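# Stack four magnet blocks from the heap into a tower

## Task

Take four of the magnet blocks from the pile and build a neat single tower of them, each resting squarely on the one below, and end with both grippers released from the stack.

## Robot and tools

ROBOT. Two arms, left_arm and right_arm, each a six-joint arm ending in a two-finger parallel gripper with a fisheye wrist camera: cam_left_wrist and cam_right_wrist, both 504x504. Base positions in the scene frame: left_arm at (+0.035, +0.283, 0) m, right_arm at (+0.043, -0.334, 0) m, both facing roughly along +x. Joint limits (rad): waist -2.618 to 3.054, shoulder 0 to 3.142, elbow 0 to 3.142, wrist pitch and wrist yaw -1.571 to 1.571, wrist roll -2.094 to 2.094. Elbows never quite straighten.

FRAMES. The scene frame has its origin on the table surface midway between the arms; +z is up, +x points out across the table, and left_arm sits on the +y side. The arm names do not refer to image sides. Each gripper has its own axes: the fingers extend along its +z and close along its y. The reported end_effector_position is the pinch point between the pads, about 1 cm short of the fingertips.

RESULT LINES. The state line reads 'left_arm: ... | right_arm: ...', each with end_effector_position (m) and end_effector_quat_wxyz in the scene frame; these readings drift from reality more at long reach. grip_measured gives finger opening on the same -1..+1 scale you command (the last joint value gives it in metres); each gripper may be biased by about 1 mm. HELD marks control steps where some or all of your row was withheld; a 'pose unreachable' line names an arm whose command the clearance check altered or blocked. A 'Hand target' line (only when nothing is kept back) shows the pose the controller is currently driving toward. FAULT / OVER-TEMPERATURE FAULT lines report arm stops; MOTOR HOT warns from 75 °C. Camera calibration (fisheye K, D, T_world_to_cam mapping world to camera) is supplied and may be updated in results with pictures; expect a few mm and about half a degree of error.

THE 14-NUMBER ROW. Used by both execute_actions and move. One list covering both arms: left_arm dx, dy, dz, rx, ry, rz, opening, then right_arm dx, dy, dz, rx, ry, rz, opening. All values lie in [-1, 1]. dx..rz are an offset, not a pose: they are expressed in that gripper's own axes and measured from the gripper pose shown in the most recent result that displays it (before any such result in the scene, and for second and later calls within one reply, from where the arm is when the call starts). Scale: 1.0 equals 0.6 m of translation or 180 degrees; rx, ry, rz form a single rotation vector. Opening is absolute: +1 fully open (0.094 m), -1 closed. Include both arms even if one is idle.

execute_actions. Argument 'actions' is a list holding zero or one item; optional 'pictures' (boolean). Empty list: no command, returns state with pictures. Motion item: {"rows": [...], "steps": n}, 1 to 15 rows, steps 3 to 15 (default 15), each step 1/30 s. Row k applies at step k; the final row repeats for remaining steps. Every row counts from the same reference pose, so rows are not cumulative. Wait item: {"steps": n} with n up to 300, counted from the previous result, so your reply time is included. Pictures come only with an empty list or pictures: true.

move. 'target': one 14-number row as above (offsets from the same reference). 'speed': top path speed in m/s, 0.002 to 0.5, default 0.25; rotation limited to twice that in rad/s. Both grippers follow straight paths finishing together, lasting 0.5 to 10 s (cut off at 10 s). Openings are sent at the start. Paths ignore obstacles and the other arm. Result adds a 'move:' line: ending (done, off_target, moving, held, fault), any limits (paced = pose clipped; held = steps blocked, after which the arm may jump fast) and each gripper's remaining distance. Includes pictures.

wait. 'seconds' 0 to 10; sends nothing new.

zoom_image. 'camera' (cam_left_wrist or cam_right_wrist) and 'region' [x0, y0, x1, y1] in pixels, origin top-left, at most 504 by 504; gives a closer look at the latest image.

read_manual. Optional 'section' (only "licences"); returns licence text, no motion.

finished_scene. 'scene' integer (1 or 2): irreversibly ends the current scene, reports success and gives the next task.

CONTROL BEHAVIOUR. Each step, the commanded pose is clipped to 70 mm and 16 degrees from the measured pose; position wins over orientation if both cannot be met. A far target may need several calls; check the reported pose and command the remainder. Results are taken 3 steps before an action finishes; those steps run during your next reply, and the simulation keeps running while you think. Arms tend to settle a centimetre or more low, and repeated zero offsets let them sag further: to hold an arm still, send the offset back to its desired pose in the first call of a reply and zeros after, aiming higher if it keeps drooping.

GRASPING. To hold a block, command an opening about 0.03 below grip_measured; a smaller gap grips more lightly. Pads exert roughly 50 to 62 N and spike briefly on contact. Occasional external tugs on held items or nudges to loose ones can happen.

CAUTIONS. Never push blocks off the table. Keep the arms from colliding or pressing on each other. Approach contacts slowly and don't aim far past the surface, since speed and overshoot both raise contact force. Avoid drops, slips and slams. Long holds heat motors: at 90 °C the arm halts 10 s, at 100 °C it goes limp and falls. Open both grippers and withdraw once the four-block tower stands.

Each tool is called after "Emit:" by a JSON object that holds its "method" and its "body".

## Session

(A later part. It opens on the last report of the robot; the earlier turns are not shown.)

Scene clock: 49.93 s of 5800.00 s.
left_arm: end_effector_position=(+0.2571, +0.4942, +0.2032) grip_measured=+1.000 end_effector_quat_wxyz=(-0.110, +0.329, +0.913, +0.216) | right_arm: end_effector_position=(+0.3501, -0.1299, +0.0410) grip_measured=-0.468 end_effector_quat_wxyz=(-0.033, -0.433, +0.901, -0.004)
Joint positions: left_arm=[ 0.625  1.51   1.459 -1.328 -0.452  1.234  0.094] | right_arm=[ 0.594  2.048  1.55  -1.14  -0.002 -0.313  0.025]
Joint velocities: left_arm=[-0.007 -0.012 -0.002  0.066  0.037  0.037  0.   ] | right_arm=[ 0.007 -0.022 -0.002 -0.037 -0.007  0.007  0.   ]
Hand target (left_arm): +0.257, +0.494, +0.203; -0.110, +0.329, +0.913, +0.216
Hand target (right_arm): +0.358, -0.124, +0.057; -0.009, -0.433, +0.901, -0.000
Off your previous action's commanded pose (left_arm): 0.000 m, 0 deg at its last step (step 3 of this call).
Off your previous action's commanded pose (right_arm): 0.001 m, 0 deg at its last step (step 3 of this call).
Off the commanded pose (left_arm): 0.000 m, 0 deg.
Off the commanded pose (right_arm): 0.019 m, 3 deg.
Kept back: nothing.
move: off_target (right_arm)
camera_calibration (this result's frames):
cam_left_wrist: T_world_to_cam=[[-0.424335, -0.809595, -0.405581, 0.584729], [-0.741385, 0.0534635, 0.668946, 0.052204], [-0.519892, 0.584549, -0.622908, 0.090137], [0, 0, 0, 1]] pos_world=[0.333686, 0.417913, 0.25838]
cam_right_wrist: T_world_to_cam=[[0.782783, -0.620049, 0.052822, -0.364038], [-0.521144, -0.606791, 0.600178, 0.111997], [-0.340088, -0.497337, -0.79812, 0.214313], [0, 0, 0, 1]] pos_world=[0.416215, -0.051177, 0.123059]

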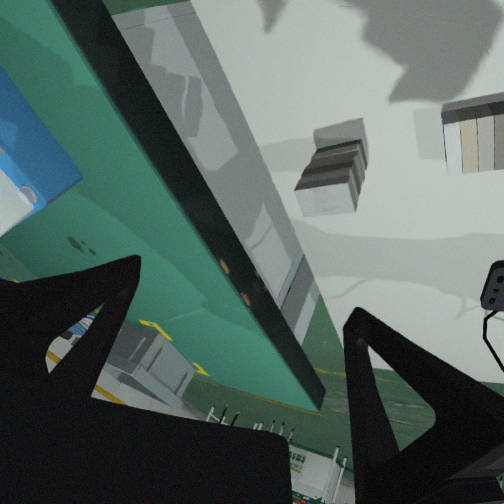

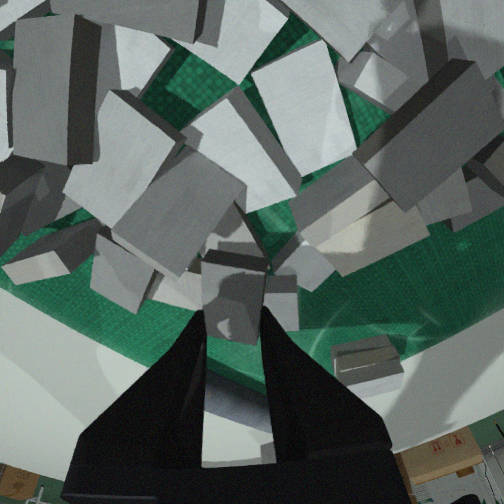

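Emit:
{"method": "move", "body": {"target": [0,0,0,0,0,0,1,0,0,-0.065,0.007,-0.02,0,-0.51], "speed": 0.15}}

Emit:
{"method": "move", "body": {"target": [0,0,0,0,0,0,1,0.14,-0.143,-0.012,0,0,0.43,-0.51], "speed": 0.4}}

Emit:
{"method": "zoom_image", "body": {"camera": "cam_right_wrist", "region": [130,180,330,380]}}

Scene clock: 51.00 s of 5800.00 s.
left_arm: end_effector_position=(+0.2571, +0.4942, +0.2032) grip_measured=+1.000 end_effector_quat_wxyz=(-0.110, +0.329, +0.913, +0.216) | right_arm: end_effector_position=(+0.3440, -0.1339, +0.0642) grip_measured=-0.468 end_effector_quat_wxyz=(-0.024, -0.433, +0.901, -0.002)
Joint positions: left_arm=[ 0.625  1.51   1.459 -1.328 -0.452  1.234  0.094] | right_arm=[ 0.594  1.982  1.55  -1.186 -0.002 -0.313  0.025]
Joint velocities: left_arm=[-0.007  0.017  0.007 -0.007 -0.051  0.007  0.   ] | right_arm=[ 0.007 -0.007  0.012 -0.037 -0.022  0.037 -0.001]
Hand target (left_arm): +0.257, +0.494, +0.203; -0.110, +0.329, +0.913, +0.216
Hand target (right_arm): +0.351, -0.129, +0.079; +0.000, -0.434, +0.901, +0.000
Off the commanded pose (left_arm): 0.000 m, 0 deg.
Off the commanded pose (right_arm): 0.019 m, 3 deg.
Kept back: nothing.
move: off_target (right_arm)
camera_calibration (this result's frames):
cam_left_wrist: T_world_to_cam=[[-0.424335, -0.809595, -0.405581, 0.584729], [-0.741385, 0.0534635, 0.668946, 0.052204], [-0.519892, 0.584549, -0.622908, 0.090137], [0, 0, 0, 1]] pos_world=[0.333686, 0.417913, 0.25838]
cam_right_wrist: T_world_to_cam=[[0.781914, -0.620623, 0.0586361, -0.363159], [-0.530393, -0.612898, 0.585695, 0.0958207], [-0.327558, -0.489063, -0.808408, 0.226223], [0, 0, 0, 1]] pos_world=[0.408883, -0.0560187, 0.148053]

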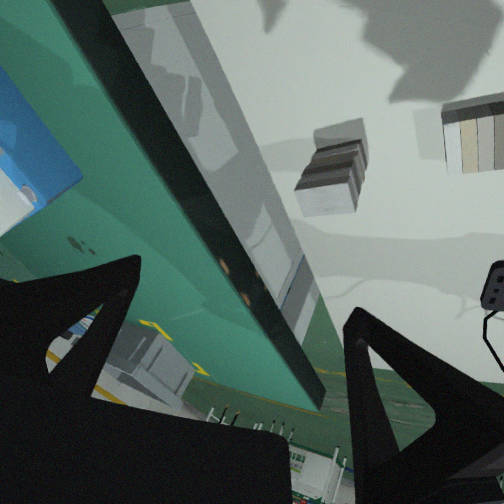

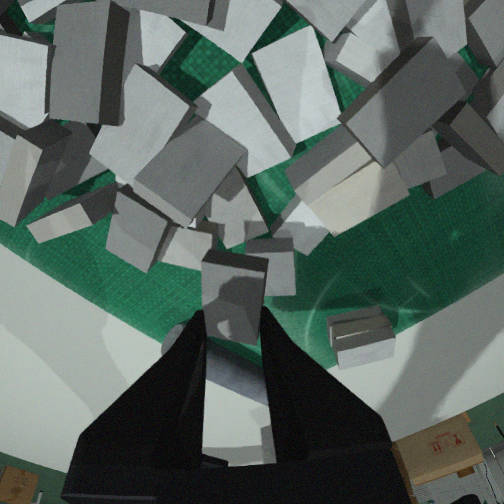

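Scene clock: 53.30 s of 5800.00 s.
left_arm: end_effector_position=(+0.2571, +0.4942, +0.2032) grip_measured=+1.000 end_effector_quat_wxyz=(-0.110, +0.329, +0.913, +0.216) | right_arm: end_effector_position=(+0.3555, -0.2476, +0.0678) grip_measured=-0.469 end_effector_quat_wxyz=(-0.033, +0.217, +0.975, -0.016)
Joint positions: left_arm=[ 0.625  1.51   1.459 -1.328 -0.452  1.234  0.094] | right_arm=[ 0.276  1.864  1.401 -1.181 -0.002  0.704  0.025]
Joint velocities: left_arm=[ 0.007 -0.002  0.002 -0.007  0.051 -0.022  0.   ] | right_arm=[-0.017  0.002 -0.012  0.022 -0.007 -0.007  0.   ]
Hand target (left_arm): +0.257, +0.494, +0.203; -0.110, +0.329, +0.913, +0.216
Hand target (right_arm): +0.358, -0.251, +0.074; -0.017, +0.225, +0.974, -0.014
Off the commanded pose (left_arm): 0.000 m, 0 deg.
Off the commanded pose (right_arm): 0.009 m, 2 deg.
Kept back: nothing.
move: done
camera_calibration (this result's frames):
cam_left_wrist: T_world_to_cam=[[-0.424335, -0.809595, -0.405581, 0.584729], [-0.741385, 0.0534635, 0.668946, 0.052204], [-0.519892, 0.584549, -0.622908, 0.090137], [0, 0, 0, 1]] pos_world=[0.333686, 0.417913, 0.25838]
cam_right_wrist: T_world_to_cam=[[-0.415846, -0.901343, 0.121047, -0.0908735], [-0.698276, 0.401726, 0.592475, 0.340535], [-0.582651, 0.161854, -0.796443, 0.428381], [0, 0, 0, 1]] pos_world=[0.449595, -0.288045, 0.150423]

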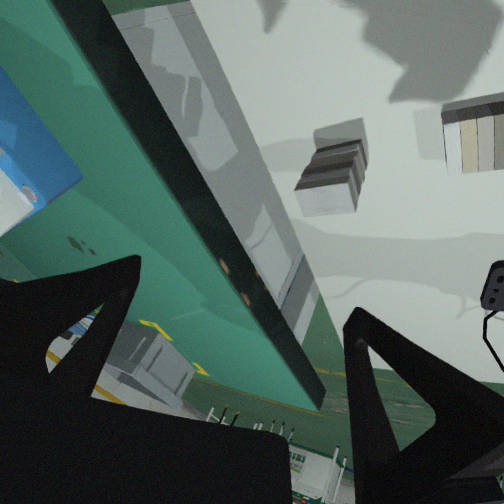

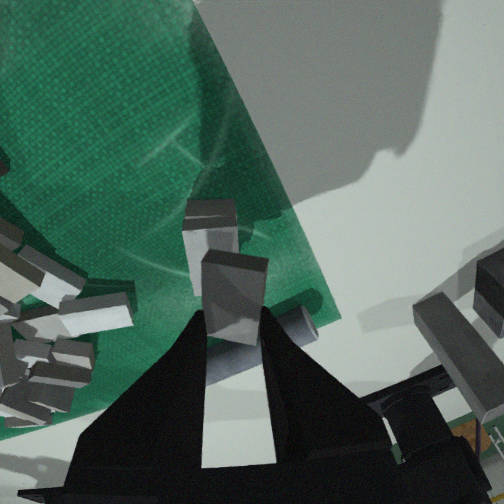

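Region (130, 180, 330, 380) of cam_right_wrist's 504x504 image, scaled by 2.520, with more detail than that image has.

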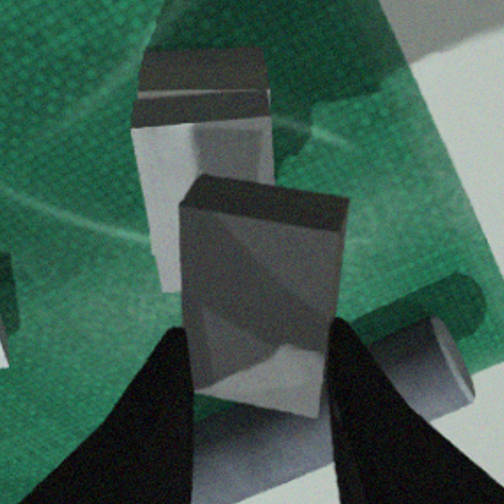

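Emit:
{"method": "move", "body": {"target": [0,0,0,0,0,0,1,-0.022,0.022,0.005,-0.014,-0.018,0.005,-0.51], "speed": 0.06}}

Emit:
{"method": "zoom_image", "body": {"camera": "cam_right_wrist", "region": [130,180,330,380]}}

Scene clock: 54.50 s of 5800.00 s.
left_arm: end_effector_position=(+0.2571, +0.4942, +0.2032) grip_measured=+1.000 end_effector_quat_wxyz=(-0.110, +0.329, +0.913, +0.216) | right_arm: end_effector_position=(+0.3725, -0.2430, +0.0671) grip_measured=-0.469 end_effector_quat_wxyz=(-0.002, +0.224, +0.975, +0.000)
Joint positions: left_arm=[ 0.625  1.51   1.459 -1.328 -0.452  1.234  0.094] | right_arm=[ 0.276  1.864  1.401 -1.11  -0.002  0.717  0.025]
Joint velocities: left_arm=[-0.002 -0.002  0.002  0.007  0.022 -0.022  0.   ] | right_arm=[-0.002  0.007 -0.017 -0.081 -0.037  0.022 -0.   ]
Hand target (left_arm): +0.257, +0.494, +0.203; -0.110, +0.329, +0.913, +0.216
Hand target (right_arm): +0.373, -0.242, +0.064; -0.000, +0.224, +0.974, -0.001
Off the commanded pose (left_arm): 0.000 m, 0 deg.
Off the commanded pose (right_arm): 0.004 m, 0 deg.
Kept back: nothing.
move: done
camera_calibration (this result's frames):
cam_left_wrist: T_world_to_cam=[[-0.424335, -0.809595, -0.405581, 0.584729], [-0.741385, 0.0534635, 0.668946, 0.052204], [-0.519892, 0.584549, -0.622908, 0.090137], [0, 0, 0, 1]] pos_world=[0.333686, 0.417913, 0.25838]
cam_right_wrist: T_world_to_cam=[[-0.434597, -0.89745, 0.0755521, -0.0685605], [-0.732129, 0.4009, 0.550697, 0.36617], [-0.524512, 0.184017, -0.831279, 0.423062], [0, 0, 0, 1]] pos_world=[0.460188, -0.286178, 0.155214]

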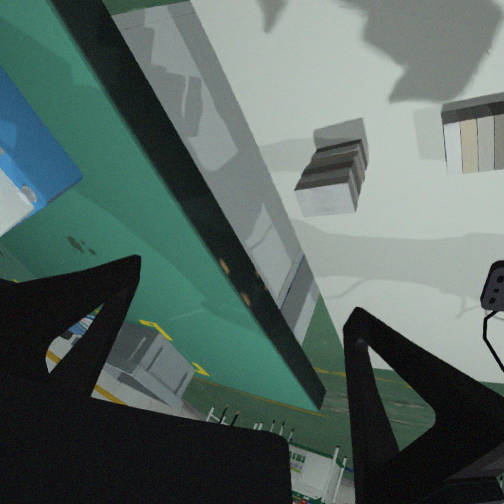

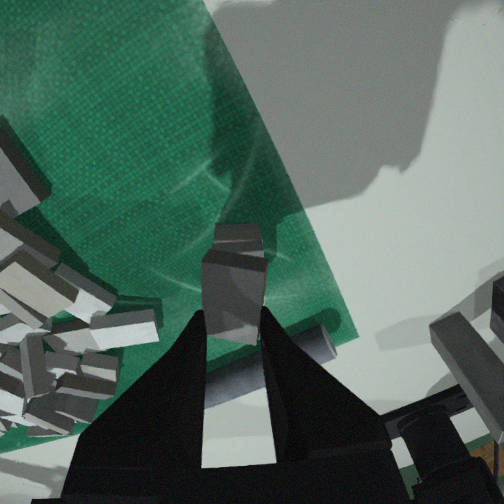

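Region (130, 180, 330, 380) of cam_right_wrist's 504x504 image, scaled by 2.520, with more detail than that image has.

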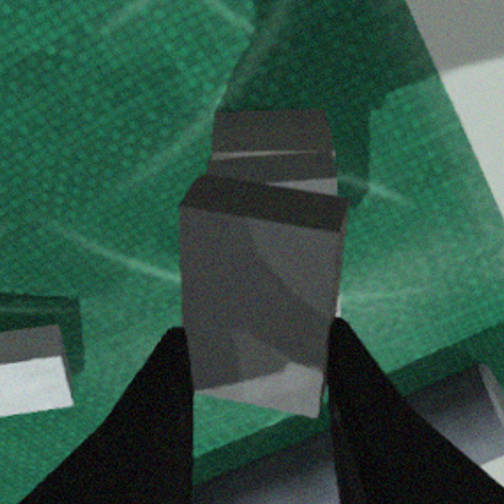

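Aim (0.365,-0.245,0.055).

Emit:
{"method": "move", "body": {"target": [0,0,0,0,0,0,1,0.01,-0.008,0.018,0,0,0,-0.51], "speed": 0.05}}

Emit:
{"method": "zoom_image", "body": {"camera": "cam_right_wrist", "region": [130,180,330,380]}}

Scene clock: 55.43 s of 5800.00 s.
left_arm: end_effector_position=(+0.2571, +0.4942, +0.2032) grip_measured=+1.000 end_effector_quat_wxyz=(-0.110, +0.329, +0.913, +0.216) | right_arm: end_effector_position=(+0.3625, -0.2457, +0.0528) grip_measured=-0.469 end_effector_quat_wxyz=(-0.013, +0.224, +0.974, -0.006)
Joint positions: left_arm=[ 0.625  1.51   1.459 -1.328 -0.452  1.234  0.094] | right_arm=[ 0.276  1.864  1.341 -1.078 -0.002  0.718  0.025]
Joint velocities: left_arm=[-0.002 -0.012 -0.012  0.022 -0.007 -0.007  0.   ] | right_arm=[-0.017 -0.007  0.012  0.007 -0.037 -0.051 -0.001]
Hand target (left_arm): +0.257, +0.494, +0.203; -0.110, +0.329, +0.913, +0.216
Hand target (right_arm): +0.365, -0.245, +0.056; -0.002, +0.224, +0.975, +0.000
Off the commanded pose (left_arm): 0.000 m, 0 deg.
Off the commanded pose (right_arm): 0.004 m, 2 deg.
Kept back: nothing.
move: done
camera_calibration (this result's frames):
cam_left_wrist: T_world_to_cam=[[-0.424335, -0.809595, -0.405581, 0.584729], [-0.741385, 0.0534635, 0.668946, 0.052204], [-0.519892, 0.584549, -0.622908, 0.090137], [0, 0, 0, 1]] pos_world=[0.333686, 0.417913, 0.25838]
cam_right_wrist: T_world_to_cam=[[-0.432768, -0.896693, 0.0930253, -0.0756677], [-0.717582, 0.405099, 0.566544, 0.362752], [-0.5457, 0.178428, -0.818764, 0.412053], [0, 0, 0, 1]] pos_world=[0.452415, -0.288323, 0.138899]

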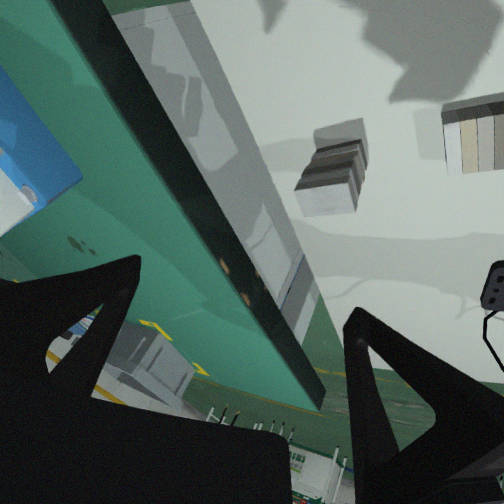

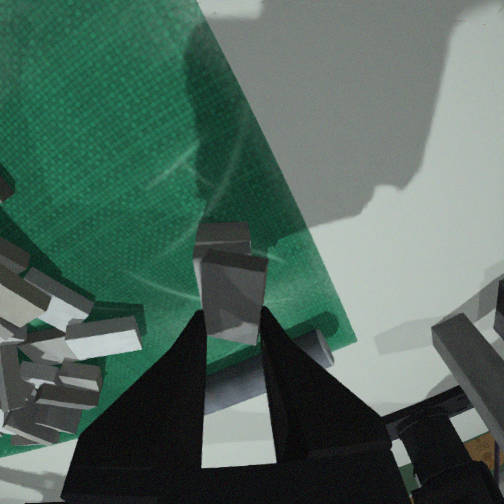

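Region (130, 180, 330, 380) of cam_right_wrist's 504x504 image, scaled by 2.520, with more detail than that image has.

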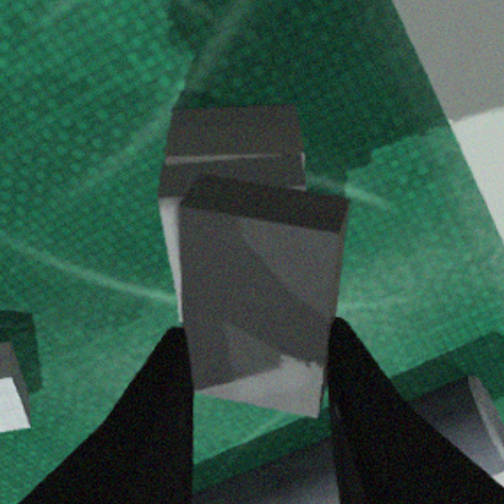

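Emit:
{"method": "move", "body": {"target": [0,0,0,0,0,0,1,0.012,0.015,-0.004,0,0,0,-0.51], "speed": 0.04}}

Emit:
{"method": "zoom_image", "body": {"camera": "cam_right_wrist", "region": [130,180,330,380]}}

Scene clock: 56.40 s of 5800.00 s.
left_arm: end_effector_position=(+0.2571, +0.4942, +0.2032) grip_measured=+1.000 end_effector_quat_wxyz=(-0.110, +0.329, +0.913, +0.216) | right_arm: end_effector_position=(+0.3603, -0.2381, +0.0528) grip_measured=-0.469 end_effector_quat_wxyz=(-0.013, +0.225, +0.974, -0.006)
Joint positions: left_arm=[ 0.625  1.51   1.459 -1.328 -0.452  1.234  0.094] | right_arm=[ 0.3    1.864  1.341 -1.078 -0.002  0.743  0.025]
Joint velocities: left_arm=[-0.007 -0.007 -0.017  0.095 -0.037  0.022  0.   ] | right_arm=[ 0.002 -0.027 -0.002  0.066 -0.007  0.081  0.001]
Hand target (left_arm): +0.257, +0.494, +0.203; -0.110, +0.329, +0.913, +0.216
Hand target (right_arm): +0.360, -0.235, +0.055; -0.013, +0.224, +0.974, -0.006
Off the commanded pose (left_arm): 0.000 m, 0 deg.
Off the commanded pose (right_arm): 0.004 m, 0 deg.
Kept back: nothing.
move: done
camera_calibration (this result's frames):
cam_left_wrist: T_world_to_cam=[[-0.424335, -0.809595, -0.405581, 0.584729], [-0.741385, 0.0534635, 0.668946, 0.052204], [-0.519892, 0.584549, -0.622908, 0.090137], [0, 0, 0, 1]] pos_world=[0.333686, 0.417913, 0.25838]
cam_right_wrist: T_world_to_cam=[[-0.433798, -0.896134, 0.0936059, -0.0692999], [-0.71721, 0.406321, 0.566139, 0.358247], [-0.545371, 0.178455, -0.818978, 0.409381], [0, 0, 0, 1]] pos_world=[0.45014, -0.280721, 0.138943]

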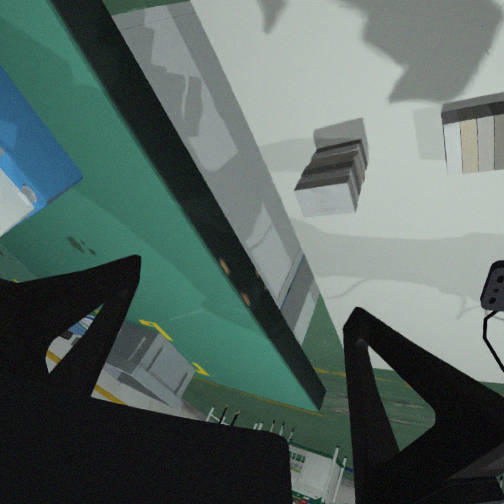

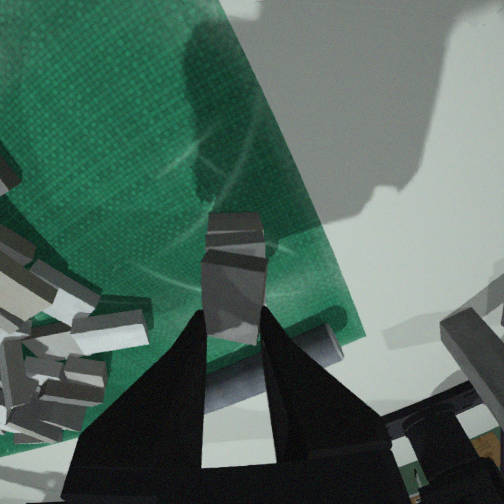

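Region (130, 180, 330, 380) of cam_right_wrist's 504x504 image, scaled by 2.520, with more detail than that image has.

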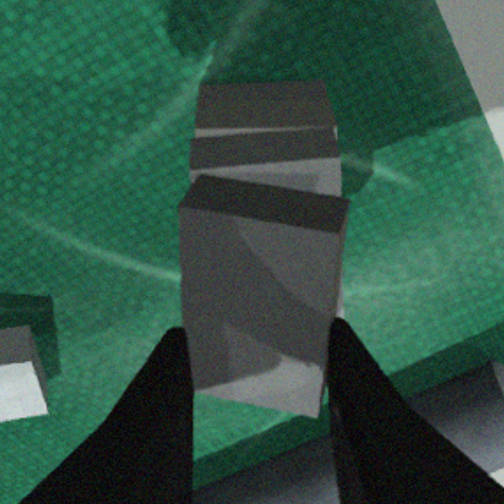

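Aligned enough; lower.

Emit:
{"method": "move", "body": {"target": [0,0,0,0,0,0,1,-0.008,0,0.01,0,0,0,-0.51], "speed": 0.03}}

Emit:
{"method": "zoom_image", "body": {"camera": "cam_right_wrist", "region": [130,180,330,380]}}

Scene clock: 65.90 s of 5800.00 s.
left_arm: end_effector_position=(+0.2571, +0.4942, +0.2032) grip_measured=+1.000 end_effector_quat_wxyz=(-0.110, +0.329, +0.913, +0.216) | right_arm: end_effector_position=(+0.3602, -0.2380, +0.0510) grip_measured=-0.471 end_effector_quat_wxyz=(-0.015, +0.223, +0.975, -0.007)
Joint positions: left_arm=[ 0.625  1.51   1.459 -1.328 -0.452  1.234  0.094] | right_arm=[ 0.3    1.869  1.341 -1.077 -0.003  0.74   0.025]
Joint velocities: left_arm=[-0.017  0.012 -0.002  0.022 -0.007  0.022  0.   ] | right_arm=[-0.002 -0.017 -0.007  0.037  0.037  0.081  0.   ]
Hand target (left_arm): +0.257, +0.494, +0.203; -0.110, +0.329, +0.913, +0.216
Hand target (right_arm): +0.364, -0.240, +0.047; -0.013, +0.224, +0.974, -0.006
Off the commanded pose (left_arm): 0.000 m, 0 deg.
Off the commanded pose (right_arm): 0.006 m, 0 deg.
Kept back: nothing.
After step 90, 5.80 s passed at rest.
move: done
camera_calibration (this result's frames):
cam_left_wrist: T_world_to_cam=[[-0.424335, -0.809595, -0.405581, 0.584729], [-0.741385, 0.0534635, 0.668946, 0.052204], [-0.519892, 0.584549, -0.622908, 0.090137], [0, 0, 0, 1]] pos_world=[0.333686, 0.417913, 0.25838]
cam_right_wrist: T_world_to_cam=[[-0.430646, -0.897397, 0.0960385, -0.0706585], [-0.715811, 0.404427, 0.569257, 0.358008], [-0.54969, 0.176403, -0.816531, 0.408768], [0, 0, 0, 1]] pos_world=[0.450533, -0.280305, 0.136759]

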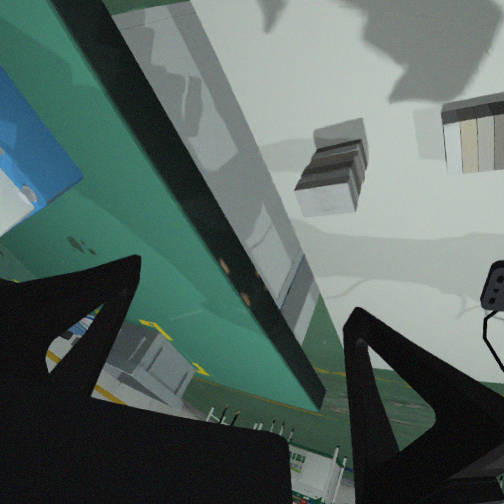

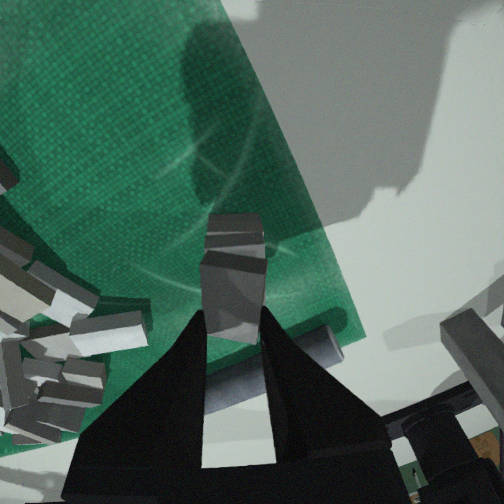

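Region (130, 180, 330, 380) of cam_right_wrist's 504x504 image, scaled by 2.520, with more detail than that image has.

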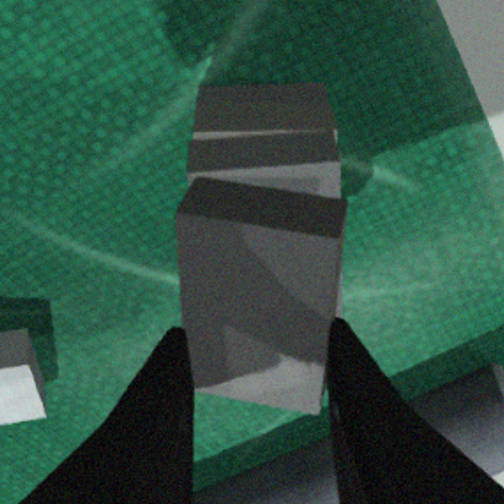

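Touching. Release gently.

Emit:
{"method": "execute_actions", "body": {"actions": [{"rows":[[0,0,0,0,0,0,1,0,0,0,0,0,0,-0.47],[0,0,0,0,0,0,1,0,0,0,0,0,0,-0.45],[0,0,0,0,0,0,1,0,0,0,0,0,0,-0.43],[0,0,0,0,0,0,1,0,0,0,0,0,0,-0.4],[0,0,0,0,0,0,1,0,0,0,0,0,0,-0.3],[0,0,0,0,0,0,1,0,0,0,0,0,0,0]],"steps":12}], "pictures": true}}

Emit:
{"method": "zoom_image", "body": {"camera": "cam_right_wrist", "region": [130,180,330,380]}}

Scene clock: 67.30 s of 5800.00 s.
left_arm: end_effector_position=(+0.2571, +0.4942, +0.2032) grip_measured=+1.000 end_effector_quat_wxyz=(-0.110, +0.329, +0.913, +0.216) | right_arm: end_effector_position=(+0.3601, -0.2380, +0.0510) grip_measured=-0.004 end_effector_quat_wxyz=(-0.016, +0.223, +0.975, -0.007)
Joint positions: left_arm=[ 0.625  1.51   1.459 -1.328 -0.452  1.234  0.094] | right_arm=[ 0.3    1.869  1.341 -1.077 -0.003  0.739  0.047]
Joint velocities: left_arm=[-0.007 -0.002  0.017 -0.081  0.037  0.022  0.   ] | right_arm=[-0.007  0.002 -0.017  0.022 -0.051 -0.037  0.004]
Steps of this call (steps 1 to 33: nothing new was sent; steps 34 to 42: the first 9 steps of this action). Readings (end_effector_position):
34: left_arm (+0.2571, +0.4942, +0.2032) | right_arm (+0.3601, -0.2380, +0.0510)
35: left_arm (+0.2571, +0.4942, +0.2032) | right_arm (+0.3601, -0.2380, +0.0510)
37: left_arm (+0.2571, +0.4942, +0.2032) | right_arm (+0.3601, -0.2380, +0.0510)
41: left_arm (+0.2571, +0.4942, +0.2032) | right_arm (+0.3601, -0.2380, +0.0510)
42: the state above
camera_calibration (this result's frames):
cam_left_wrist: T_world_to_cam=[[-0.424335, -0.809595, -0.405581, 0.584729], [-0.741385, 0.0534635, 0.668946, 0.052204], [-0.519892, 0.584549, -0.622908, 0.090137], [0, 0, 0, 1]] pos_world=[0.333686, 0.417913, 0.25838]
cam_right_wrist: T_world_to_cam=[[-0.430268, -0.897552, 0.0962835, -0.0709075], [-0.715755, 0.404209, 0.569482, 0.357869], [-0.550058, 0.176115, -0.816345, 0.40878], [0, 0, 0, 1]] pos_world=[0.45049, -0.280289, 0.136733]

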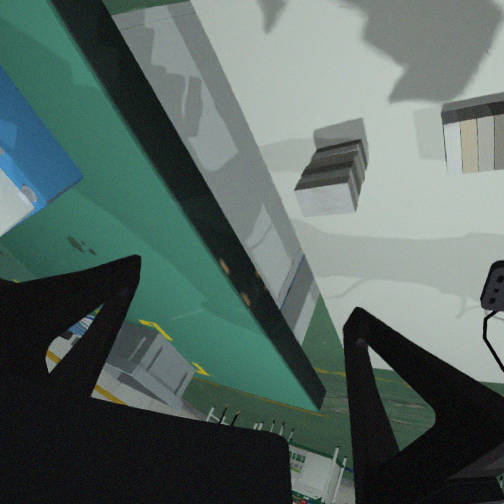

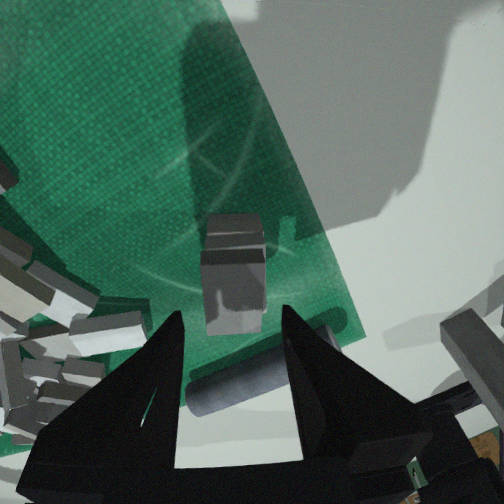

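Region (130, 180, 330, 380) of cam_right_wrist's 504x504 image, scaled by 2.520, with more detail than that image has.

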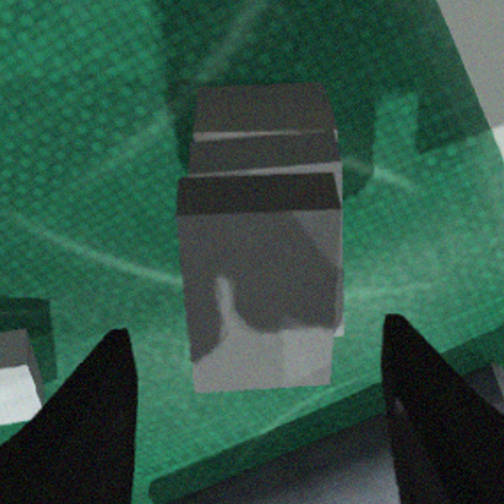

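Emit:
{"method": "move", "body": {"target": [0,0,0,0,0,0,1,-0.028,-0.003,0.056,-0.006,-0.01,0,0.1], "speed": 0.08}}

Scene clock: 68.53 s of 5800.00 s.
left_arm: end_effector_position=(+0.2571, +0.4942, +0.2032) grip_measured=+1.000 end_effector_quat_wxyz=(-0.110, +0.329, +0.913, +0.216) | right_arm: end_effector_position=(+0.3726, -0.2431, +0.0204) grip_measured=+0.098 end_effector_quat_wxyz=(-0.001, +0.221, +0.975, +0.001)
Joint positions: left_arm=[ 0.625  1.51   1.459 -1.328 -0.452  1.234  0.094] | right_arm=[ 0.275  1.916  1.276 -0.931 -0.003  0.711  0.052]
Joint velocities: left_arm=[-0.007  0.002 -0.012  0.022 -0.051 -0.022  0.   ] | right_arm=[-0.012 -0.007  0.012 -0.007 -0.081 -0.051 -0.001]
Hand target (left_arm): +0.257, +0.494, +0.203; -0.110, +0.329, +0.913, +0.216
Hand target (right_arm): +0.374, -0.247, +0.018; +0.002, +0.223, +0.975, -0.001
Off your previous action's commanded pose (left_arm): 0.000 m, 0 deg at its last step (step 3 of this call).
Off your previous action's commanded pose (right_arm): 0.000 m, 0 deg at its last step (step 3 of this call).
Off the commanded pose (left_arm): 0.000 m, 0 deg.
Off the commanded pose (right_arm): 0.005 m, 0 deg.
Kept back: nothing.
move: done
camera_calibration (this result's frames):
cam_left_wrist: T_world_to_cam=[[-0.424335, -0.809595, -0.405581, 0.584729], [-0.741385, 0.0534635, 0.668946, 0.052204], [-0.519892, 0.584549, -0.622908, 0.090137], [0, 0, 0, 1]] pos_world=[0.333686, 0.417913, 0.25838]
cam_right_wrist: T_world_to_cam=[[-0.429976, -0.899866, 0.0732185, -0.0673179], [-0.735571, 0.396184, 0.549521, 0.392219], [-0.523504, 0.182424, -0.832265, 0.383522], [0, 0, 0, 1]] pos_world=[0.460334, -0.285931, 0.108588]

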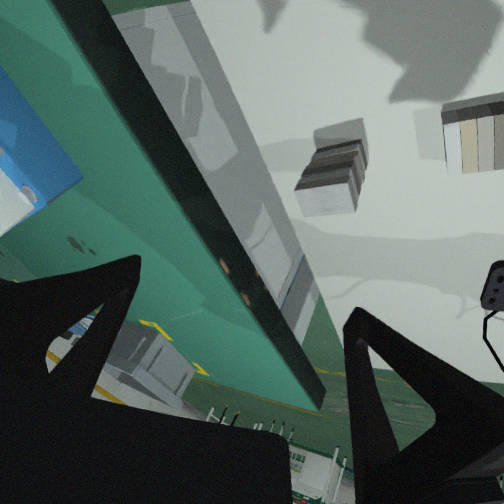

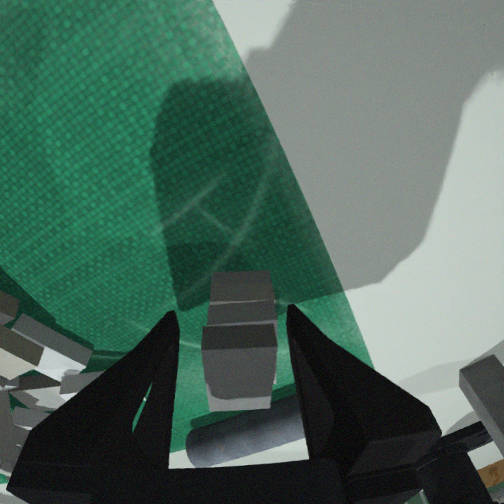

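Emit:
{"method": "execute_actions", "body": {"actions": [{"rows":[[0,0,0,0,0,0,1,0,0,0,0,0,0,-0.05],[0,0,0,0,0,0,1,0,0,0,0,0,0,-0.15],[0,0,0,0,0,0,1,0,0,0,0,0,0,-0.2],[0,0,0,0,0,0,1,0,0,0,0,0,0,-0.24],[0,0,0,0,0,0,1,0,0,0,0,0,0,-0.28],[0,0,0,0,0,0,1,0,0,0,0,0,0,-0.32],[0,0,0,0,0,0,1,0,0,0,0,0,0,-0.35],[0,0,0,0,0,0,1,0,0,0,0,0,0,-0.38],[0,0,0,0,0,0,1,0,0,0,0,0,0,-0.41],[0,0,0,0,0,0,1,0,0,0,0,0,0,-0.44],[0,0,0,0,0,0,1,0,0,0,0,0,0,-0.47],[0,0,0,0,0,0,1,0,0,0,0,0,0,-0.5]],"steps":15}]}}

Emit:
{"method": "execute_actions", "body": {"actions": [{"rows":[[0,0,0,0,0,0,1,0,0,0,0,0,0,-0.5],[0,0,0,0,0,0,1,0,0,0,0,0,0,-0.5],[0,0,0,0,0,0,1,0,0,0,0,0,0,-0.45],[0,0,0,0,0,0,1,0,0,0,0,0,0,1]],"steps":12}]}}

Emit:
{"method": "move", "body": {"target": [0,0,0,0,0,0,1,0,0,-0.006,0,0,-0.505,1], "speed": 0.5}}

Scene clock: 69.13 s of 5800.00 s.
left_arm: end_effector_position=(+0.2571, +0.4942, +0.2032) grip_measured=+1.000 end_effector_quat_wxyz=(-0.110, +0.329, +0.913, +0.216) | right_arm: end_effector_position=(+0.3724, -0.2432, +0.0204) grip_measured=-0.462 end_effector_quat_wxyz=(-0.001, +0.221, +0.975, +0.001)
Joint positions: left_arm=[ 0.625  1.51   1.459 -1.328 -0.452  1.234  0.094] | right_arm=[ 0.275  1.916  1.276 -0.931 -0.003  0.711  0.025]
Joint velocities: left_arm=[-0.012 -0.022 -0.002  0.007  0.007 -0.022  0.   ] | right_arm=[ 0.002 -0.002 -0.002  0.007 -0.051 -0.066  0.001]
Steps of this call (steps 1 to 6: nothing new was sent; steps 7 to 18: the first 12 steps of this action). Readings (end_effector_position):
7: left_arm (+0.2571, +0.4942, +0.2032) | right_arm (+0.3729, -0.2430, +0.0204)
8: left_arm (+0.2571, +0.4942, +0.2032) | right_arm (+0.3729, -0.2430, +0.0204)
10: left_arm (+0.2571, +0.4942, +0.2032) | right_arm (+0.3729, -0.2430, +0.0204)
14: left_arm (+0.2571, +0.4942, +0.2032) | right_arm (+0.3725, -0.2431, +0.0204)
18: the state above

Scene clock: 69.53 s of 5800.00 s.
left_arm: end_effector_position=(+0.2571, +0.4942, +0.2032) grip_measured=+1.000 end_effector_quat_wxyz=(-0.110, +0.329, +0.913, +0.216) | right_arm: end_effector_position=(+0.3724, -0.2432, +0.0204) grip_measured=+0.987 end_effector_quat_wxyz=(-0.001, +0.221, +0.975, +0.001)
Joint positions: left_arm=[ 0.625  1.51   1.459 -1.328 -0.452  1.234  0.094] | right_arm=[ 0.275  1.916  1.276 -0.931 -0.003  0.711  0.093]
Joint velocities: left_arm=[-0.022 -0.012 -0.007  0.007  0.037 -0.022  0.   ] | right_arm=[ 0.017  0.012  0.002 -0.051 -0.022  0.007  0.055]
Off your previous action's commanded pose (left_arm): 0.000 m, 0 deg at its last step (step 3 of this call).
Off your previous action's commanded pose (right_arm): 0.000 m, 0 deg at its last step (step 3 of this call).
Steps of this call (steps 1 to 3: the last 3 steps of your previous action; steps 4 to 12: the first 9 steps of this action, its rows measured from where the robot was after step 3). Readings (end_effector_position):
3: left_arm (+0.2571, +0.4942, +0.2032) | right_arm (+0.3724, -0.2432, +0.0204)
4: left_arm (+0.2571, +0.4942, +0.2032) | right_arm (+0.3724, -0.2432, +0.0204)
5: left_arm (+0.2571, +0.4942, +0.2032) | right_arm (+0.3724, -0.2432, +0.0204)
7: left_arm (+0.2571, +0.4942, +0.2032) | right_arm (+0.3724, -0.2432, +0.0204)
11: left_arm (+0.2571, +0.4942, +0.2032) | right_arm (+0.3724, -0.2432, +0.0204)
12: the state above

Scene clock: 72.10 s of 5800.00 s.
left_arm: end_effector_position=(+0.2571, +0.4942, +0.2032) grip_measured=+1.000 end_effector_quat_wxyz=(-0.110, +0.329, +0.913, +0.216) | right_arm: end_effector_position=(+0.3710, -0.2436, +0.0204) grip_measured=+1.000 end_effector_quat_wxyz=(-0.003, -0.536, +0.844, +0.002)
Joint positions: left_arm=[ 0.625  1.51   1.459 -1.328 -0.452  1.234  0.094] | right_arm=[ 0.275  1.916  1.276 -0.937 -0.002 -0.866  0.094]
Joint velocities: left_arm=[-0.007  0.002 -0.012  0.007 -0.007 -0.066  0.   ] | right_arm=[ 0.007  0.007 -0.002  0.051 -0.11   0.037  0.   ]
Hand target (left_arm): +0.257, +0.494, +0.203; -0.110, +0.329, +0.913, +0.216
Hand target (right_arm): +0.372, -0.243, +0.024; +0.000, -0.540, +0.842, +0.001
Off your previous action's commanded pose (left_arm): 0.000 m, 0 deg at its last step (step 3 of this call).
Off your previous action's commanded pose (right_arm): 0.000 m, 0 deg at its last step (step 3 of this call).
Off the commanded pose (left_arm): 0.000 m, 0 deg.
Off the commanded pose (right_arm): 0.004 m, 1 deg.
Kept back: nothing.
move: done
camera_calibration (this result's frames):
cam_left_wrist: T_world_to_cam=[[-0.424335, -0.809595, -0.405581, 0.584729], [-0.741385, 0.0534635, 0.668946, 0.052204], [-0.519892, 0.584549, -0.622908, 0.090137], [0, 0, 0, 1]] pos_world=[0.333686, 0.417913, 0.25838]
cam_right_wrist: T_world_to_cam=[[0.903004, -0.424112, 0.0686415, -0.447025], [-0.388826, -0.738782, 0.550468, -0.0139363], [-0.182749, -0.523764, -0.83203, 0.0843058], [0, 0, 0, 1]] pos_world=[0.413653, -0.155728, 0.108501]

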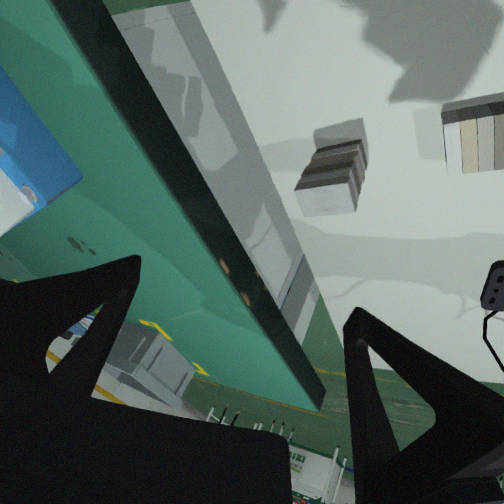

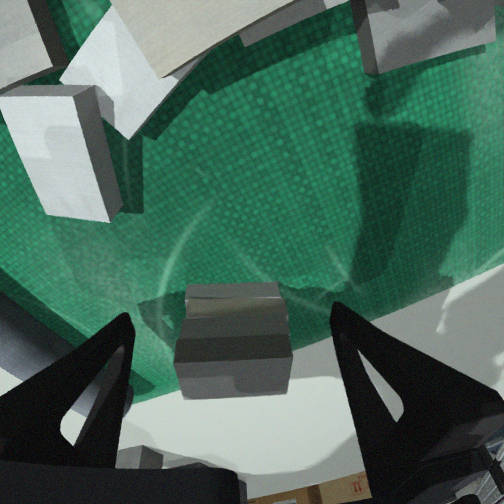

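Emit:
{"method": "execute_actions", "body": {"actions": [{"rows":[[0,0,0,0,0,0,1,0,0,0,0,0,0,0.7],[0,0,0,0,0,0,1,0,0,0,0,0,0,0.5],[0,0,0,0,0,0,1,0,0,0,0,0,0,0.3],[0,0,0,0,0,0,1,0,0,0,0,0,0,0.2],[0,0,0,0,0,0,1,0,0,0,0,0,0,0.15],[0,0,0,0,0,0,1,0,0,0,0,0,0,0.12],[0,0,0,0,0,0,1,0,0,0,0,0,0,0.09],[0,0,0,0,0,0,1,0,0,0,0,0,0,0.06],[0,0,0,0,0,0,1,0,0,0,0,0,0,0.04],[0,0,0,0,0,0,1,0,0,0,0,0,0,0.02],[0,0,0,0,0,0,1,0,0,0,0,0,0,0],[0,0,0,0,0,0,1,0,0,0,0,0,0,-0.02],[0,0,0,0,0,0,1,0,0,0,0,0,0,-0.04],[0,0,0,0,0,0,1,0,0,0,0,0,0,-0.06],[0,0,0,0,0,0,1,0,0,0,0,0,0,-0.08]],"steps":15}]}}

Emit:
{"method": "execute_actions", "body": {"actions": [{"rows":[[0,0,0,0,0,0,1,0,0,0,0,0,0,-0.095],[0,0,0,0,0,0,1,0,0,0,0,0,0,-0.11],[0,0,0,0,0,0,1,0,0,0,0,0,0,-0.125],[0,0,0,0,0,0,1,0,0,0,0,0,0,-0.14],[0,0,0,0,0,0,1,0,0,0,0,0,0,-0.155],[0,0,0,0,0,0,1,0,0,0,0,0,0,-0.17]],"steps":12}]}}

Emit:
{"method": "execute_actions", "body": {"actions": [{"rows":[[0,0,0,0,0,0,1,0,0,0,0,0,0,-0.12],[0,0,0,0,0,0,1,0,0,0,0,0,0,0.5]],"steps":8}]}}

Emit:
{"method": "move", "body": {"target": [0,0,0,0,0,0,1,0,0,-0.1,0,0,0,0.5], "speed": 0.2}}

Emit:
{"method": "zoom_image", "body": {"camera": "cam_right_wrist", "region": [140,170,320,350]}}

Scene clock: 72.87 s of 5800.00 s.
left_arm: end_effector_position=(+0.2571, +0.4942, +0.2032) grip_measured=+1.000 end_effector_quat_wxyz=(-0.110, +0.329, +0.913, +0.216) | right_arm: end_effector_position=(+0.3710, -0.2437, +0.0204) grip_measured=-0.009 end_effector_quat_wxyz=(-0.003, -0.537, +0.844, +0.002)
Joint positions: left_arm=[ 0.625  1.51   1.459 -1.328 -0.452  1.234  0.094] | right_arm=[ 0.275  1.916  1.276 -0.937 -0.002 -0.868  0.047]
Joint velocities: left_arm=[-0.007  0.007  0.007 -0.066  0.022  0.081  0.   ] | right_arm=[-0.002 -0.007  0.002  0.022 -0.081 -0.066 -0.018]
Steps of this call (steps 1 to 11: nothing new was sent; steps 12 to 23: the first 12 steps of this action). Readings (end_effector_position):
12: left_arm (+0.2571, +0.4942, +0.2032) | right_arm (+0.3710, -0.2436, +0.0204)
13: left_arm (+0.2571, +0.4942, +0.2032) | right_arm (+0.3710, -0.2436, +0.0204)
15: left_arm (+0.2571, +0.4942, +0.2032) | right_arm (+0.3710, -0.2436, +0.0204)
19: left_arm (+0.2571, +0.4942, +0.2032) | right_arm (+0.3710, -0.2436, +0.0204)
23: the state above

Scene clock: 73.27 s of 5800.00 s.
left_arm: end_effector_position=(+0.2571, +0.4942, +0.2032) grip_measured=+1.000 end_effector_quat_wxyz=(-0.110, +0.329, +0.913, +0.216) | right_arm: end_effector_position=(+0.3710, -0.2438, +0.0204) grip_measured=-0.119 end_effector_quat_wxyz=(-0.003, -0.537, +0.844, +0.002)
Joint positions: left_arm=[ 0.625  1.51   1.459 -1.328 -0.452  1.234  0.094] | right_arm=[ 0.275  1.916  1.276 -0.938 -0.001 -0.868  0.041]
Joint velocities: left_arm=[ 0.007 -0.022  0.007  0.007 -0.022  0.007  0.   ] | right_arm=[ 0.002 -0.002 -0.002  0.007  0.022 -0.066  0.   ]
Off your previous action's commanded pose (left_arm): 0.000 m, 0 deg at its last step (step 3 of this call).
Off your previous action's commanded pose (right_arm): 0.000 m, 0 deg at its last step (step 3 of this call).
Steps of this call (steps 1 to 3: the last 3 steps of your previous action; steps 4 to 12: the first 9 steps of this action, its rows measured from where the robot was after step 3). Readings (end_effector_position):
3: left_arm (+0.2571, +0.4942, +0.2032) | right_arm (+0.3712, -0.2438, +0.0204)
4: left_arm (+0.2571, +0.4942, +0.2032) | right_arm (+0.3711, -0.2438, +0.0204)
5: left_arm (+0.2571, +0.4942, +0.2032) | right_arm (+0.3710, -0.2438, +0.0204)
7: left_arm (+0.2571, +0.4942, +0.2032) | right_arm (+0.3710, -0.2438, +0.0204)
11: left_arm (+0.2571, +0.4942, +0.2032) | right_arm (+0.3710, -0.2438, +0.0204)
12: the state above

Scene clock: 73.53 s of 5800.00 s.
left_arm: end_effector_position=(+0.2571, +0.4942, +0.2032) grip_measured=+1.000 end_effector_quat_wxyz=(-0.110, +0.329, +0.913, +0.216) | right_arm: end_effector_position=(+0.3710, -0.2438, +0.0204) grip_measured=+0.490 end_effector_quat_wxyz=(-0.003, -0.537, +0.844, +0.002)
Joint positions: left_arm=[ 0.625  1.51   1.459 -1.328 -0.452  1.234  0.094] | right_arm=[ 0.275  1.916  1.276 -0.938 -0.001 -0.868  0.07 ]
Joint velocities: left_arm=[ 0.012 -0.002  0.002 -0.022 -0.022 -0.007  0.   ] | right_arm=[-0.012  0.012  0.007 -0.007  0.022 -0.022  0.017]
Off your previous action's commanded pose (left_arm): 0.000 m, 0 deg at its last step (step 3 of this call).
Off your previous action's commanded pose (right_arm): 0.000 m, 0 deg at its last step (step 3 of this call).
Steps of this call (steps 1 to 3: the last 3 steps of your previous action; steps 4 to 8: the first 5 steps of this action, its rows measured from where the robot was after step 3). Readings (end_effector_position):
3: left_arm (+0.2571, +0.4942, +0.2032) | right_arm (+0.3710, -0.2438, +0.0204)
4: left_arm (+0.2571, +0.4942, +0.2032) | right_arm (+0.3710, -0.2438, +0.0204)
5: left_arm (+0.2571, +0.4942, +0.2032) | right_arm (+0.3710, -0.2438, +0.0204)
7: left_arm (+0.2571, +0.4942, +0.2032) | right_arm (+0.3710, -0.2438, +0.0204)
8: the state above

Scene clock: 74.80 s of 5800.00 s.
left_arm: end_effector_position=(+0.2571, +0.4942, +0.2032) grip_measured=+1.000 end_effector_quat_wxyz=(-0.110, +0.329, +0.913, +0.216) | right_arm: end_effector_position=(+0.3658, -0.2452, +0.0704) grip_measured=+0.498 end_effector_quat_wxyz=(-0.016, -0.537, +0.844, +0.006)
Joint positions: left_arm=[ 0.625  1.51   1.459 -1.328 -0.452  1.234  0.094] | right_arm=[ 0.275  1.864  1.413 -1.154 -0.001 -0.868  0.07 ]
Joint velocities: left_arm=[ 0.002  0.017 -0.017  0.022  0.037  0.007  0.   ] | right_arm=[ 0.002 -0.022 -0.002 -0.037 -0.051 -0.022  0.001]
Hand target (left_arm): +0.257, +0.494, +0.203; -0.110, +0.329, +0.913, +0.216
Hand target (right_arm): +0.370, -0.243, +0.080; -0.003, -0.537, +0.844, +0.002
Off your previous action's commanded pose (left_arm): 0.000 m, 0 deg at its last step (step 3 of this call).
Off your previous action's commanded pose (right_arm): 0.000 m, 0 deg at its last step (step 3 of this call).
Off the commanded pose (left_arm): 0.000 m, 0 deg.
Off the commanded pose (right_arm): 0.012 m, 2 deg.
Kept back: nothing.
move: off_target (right_arm)
camera_calibration (this result's frames):
cam_left_wrist: T_world_to_cam=[[-0.424335, -0.809595, -0.405581, 0.584729], [-0.741385, 0.0534635, 0.668946, 0.052204], [-0.519892, 0.584549, -0.622908, 0.090137], [0, 0, 0, 1]] pos_world=[0.333686, 0.417913, 0.25838]
cam_right_wrist: T_world_to_cam=[[0.905499, -0.421543, 0.0487154, -0.4453], [-0.372689, -0.735109, 0.566319, -0.0508281], [-0.202917, -0.530957, -0.822745, 0.129066], [0, 0, 0, 1]] pos_world=[0.410466, -0.156549, 0.156666]

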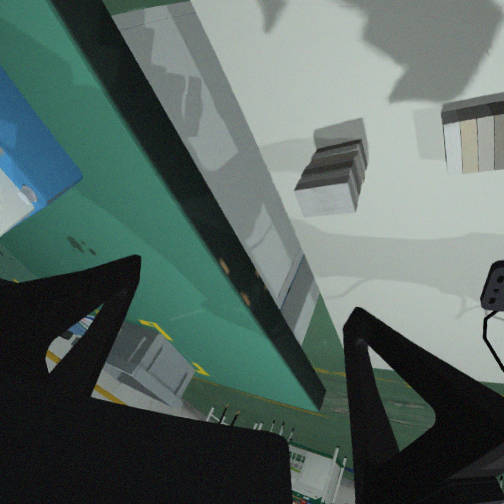

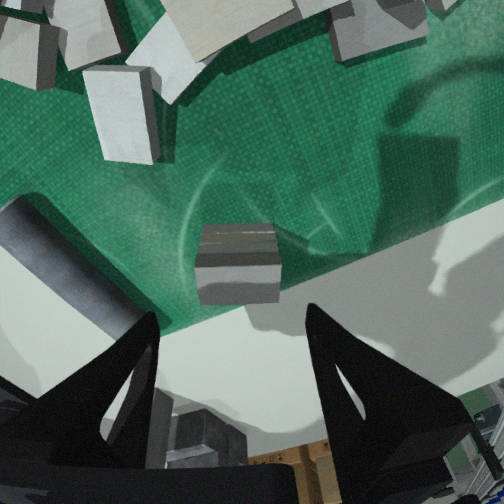

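Region (140, 170, 320, 350) of cam_right_wrist's 504x504 image, scaled by 2.800, with more detail than that image has.

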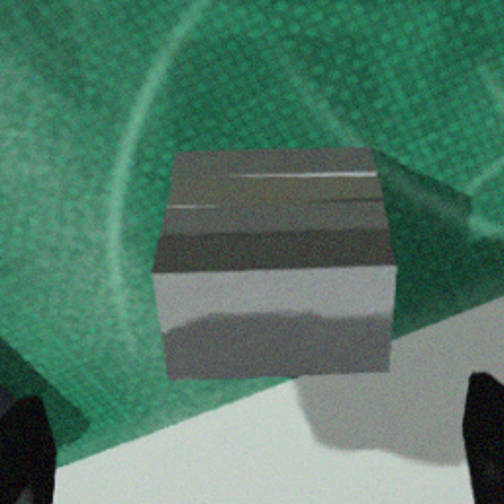

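Neat, within about a millimetre.

Emit:
{"method": "finished_scene", "body": {"scene": 2}}

The scene is finished: the task was done.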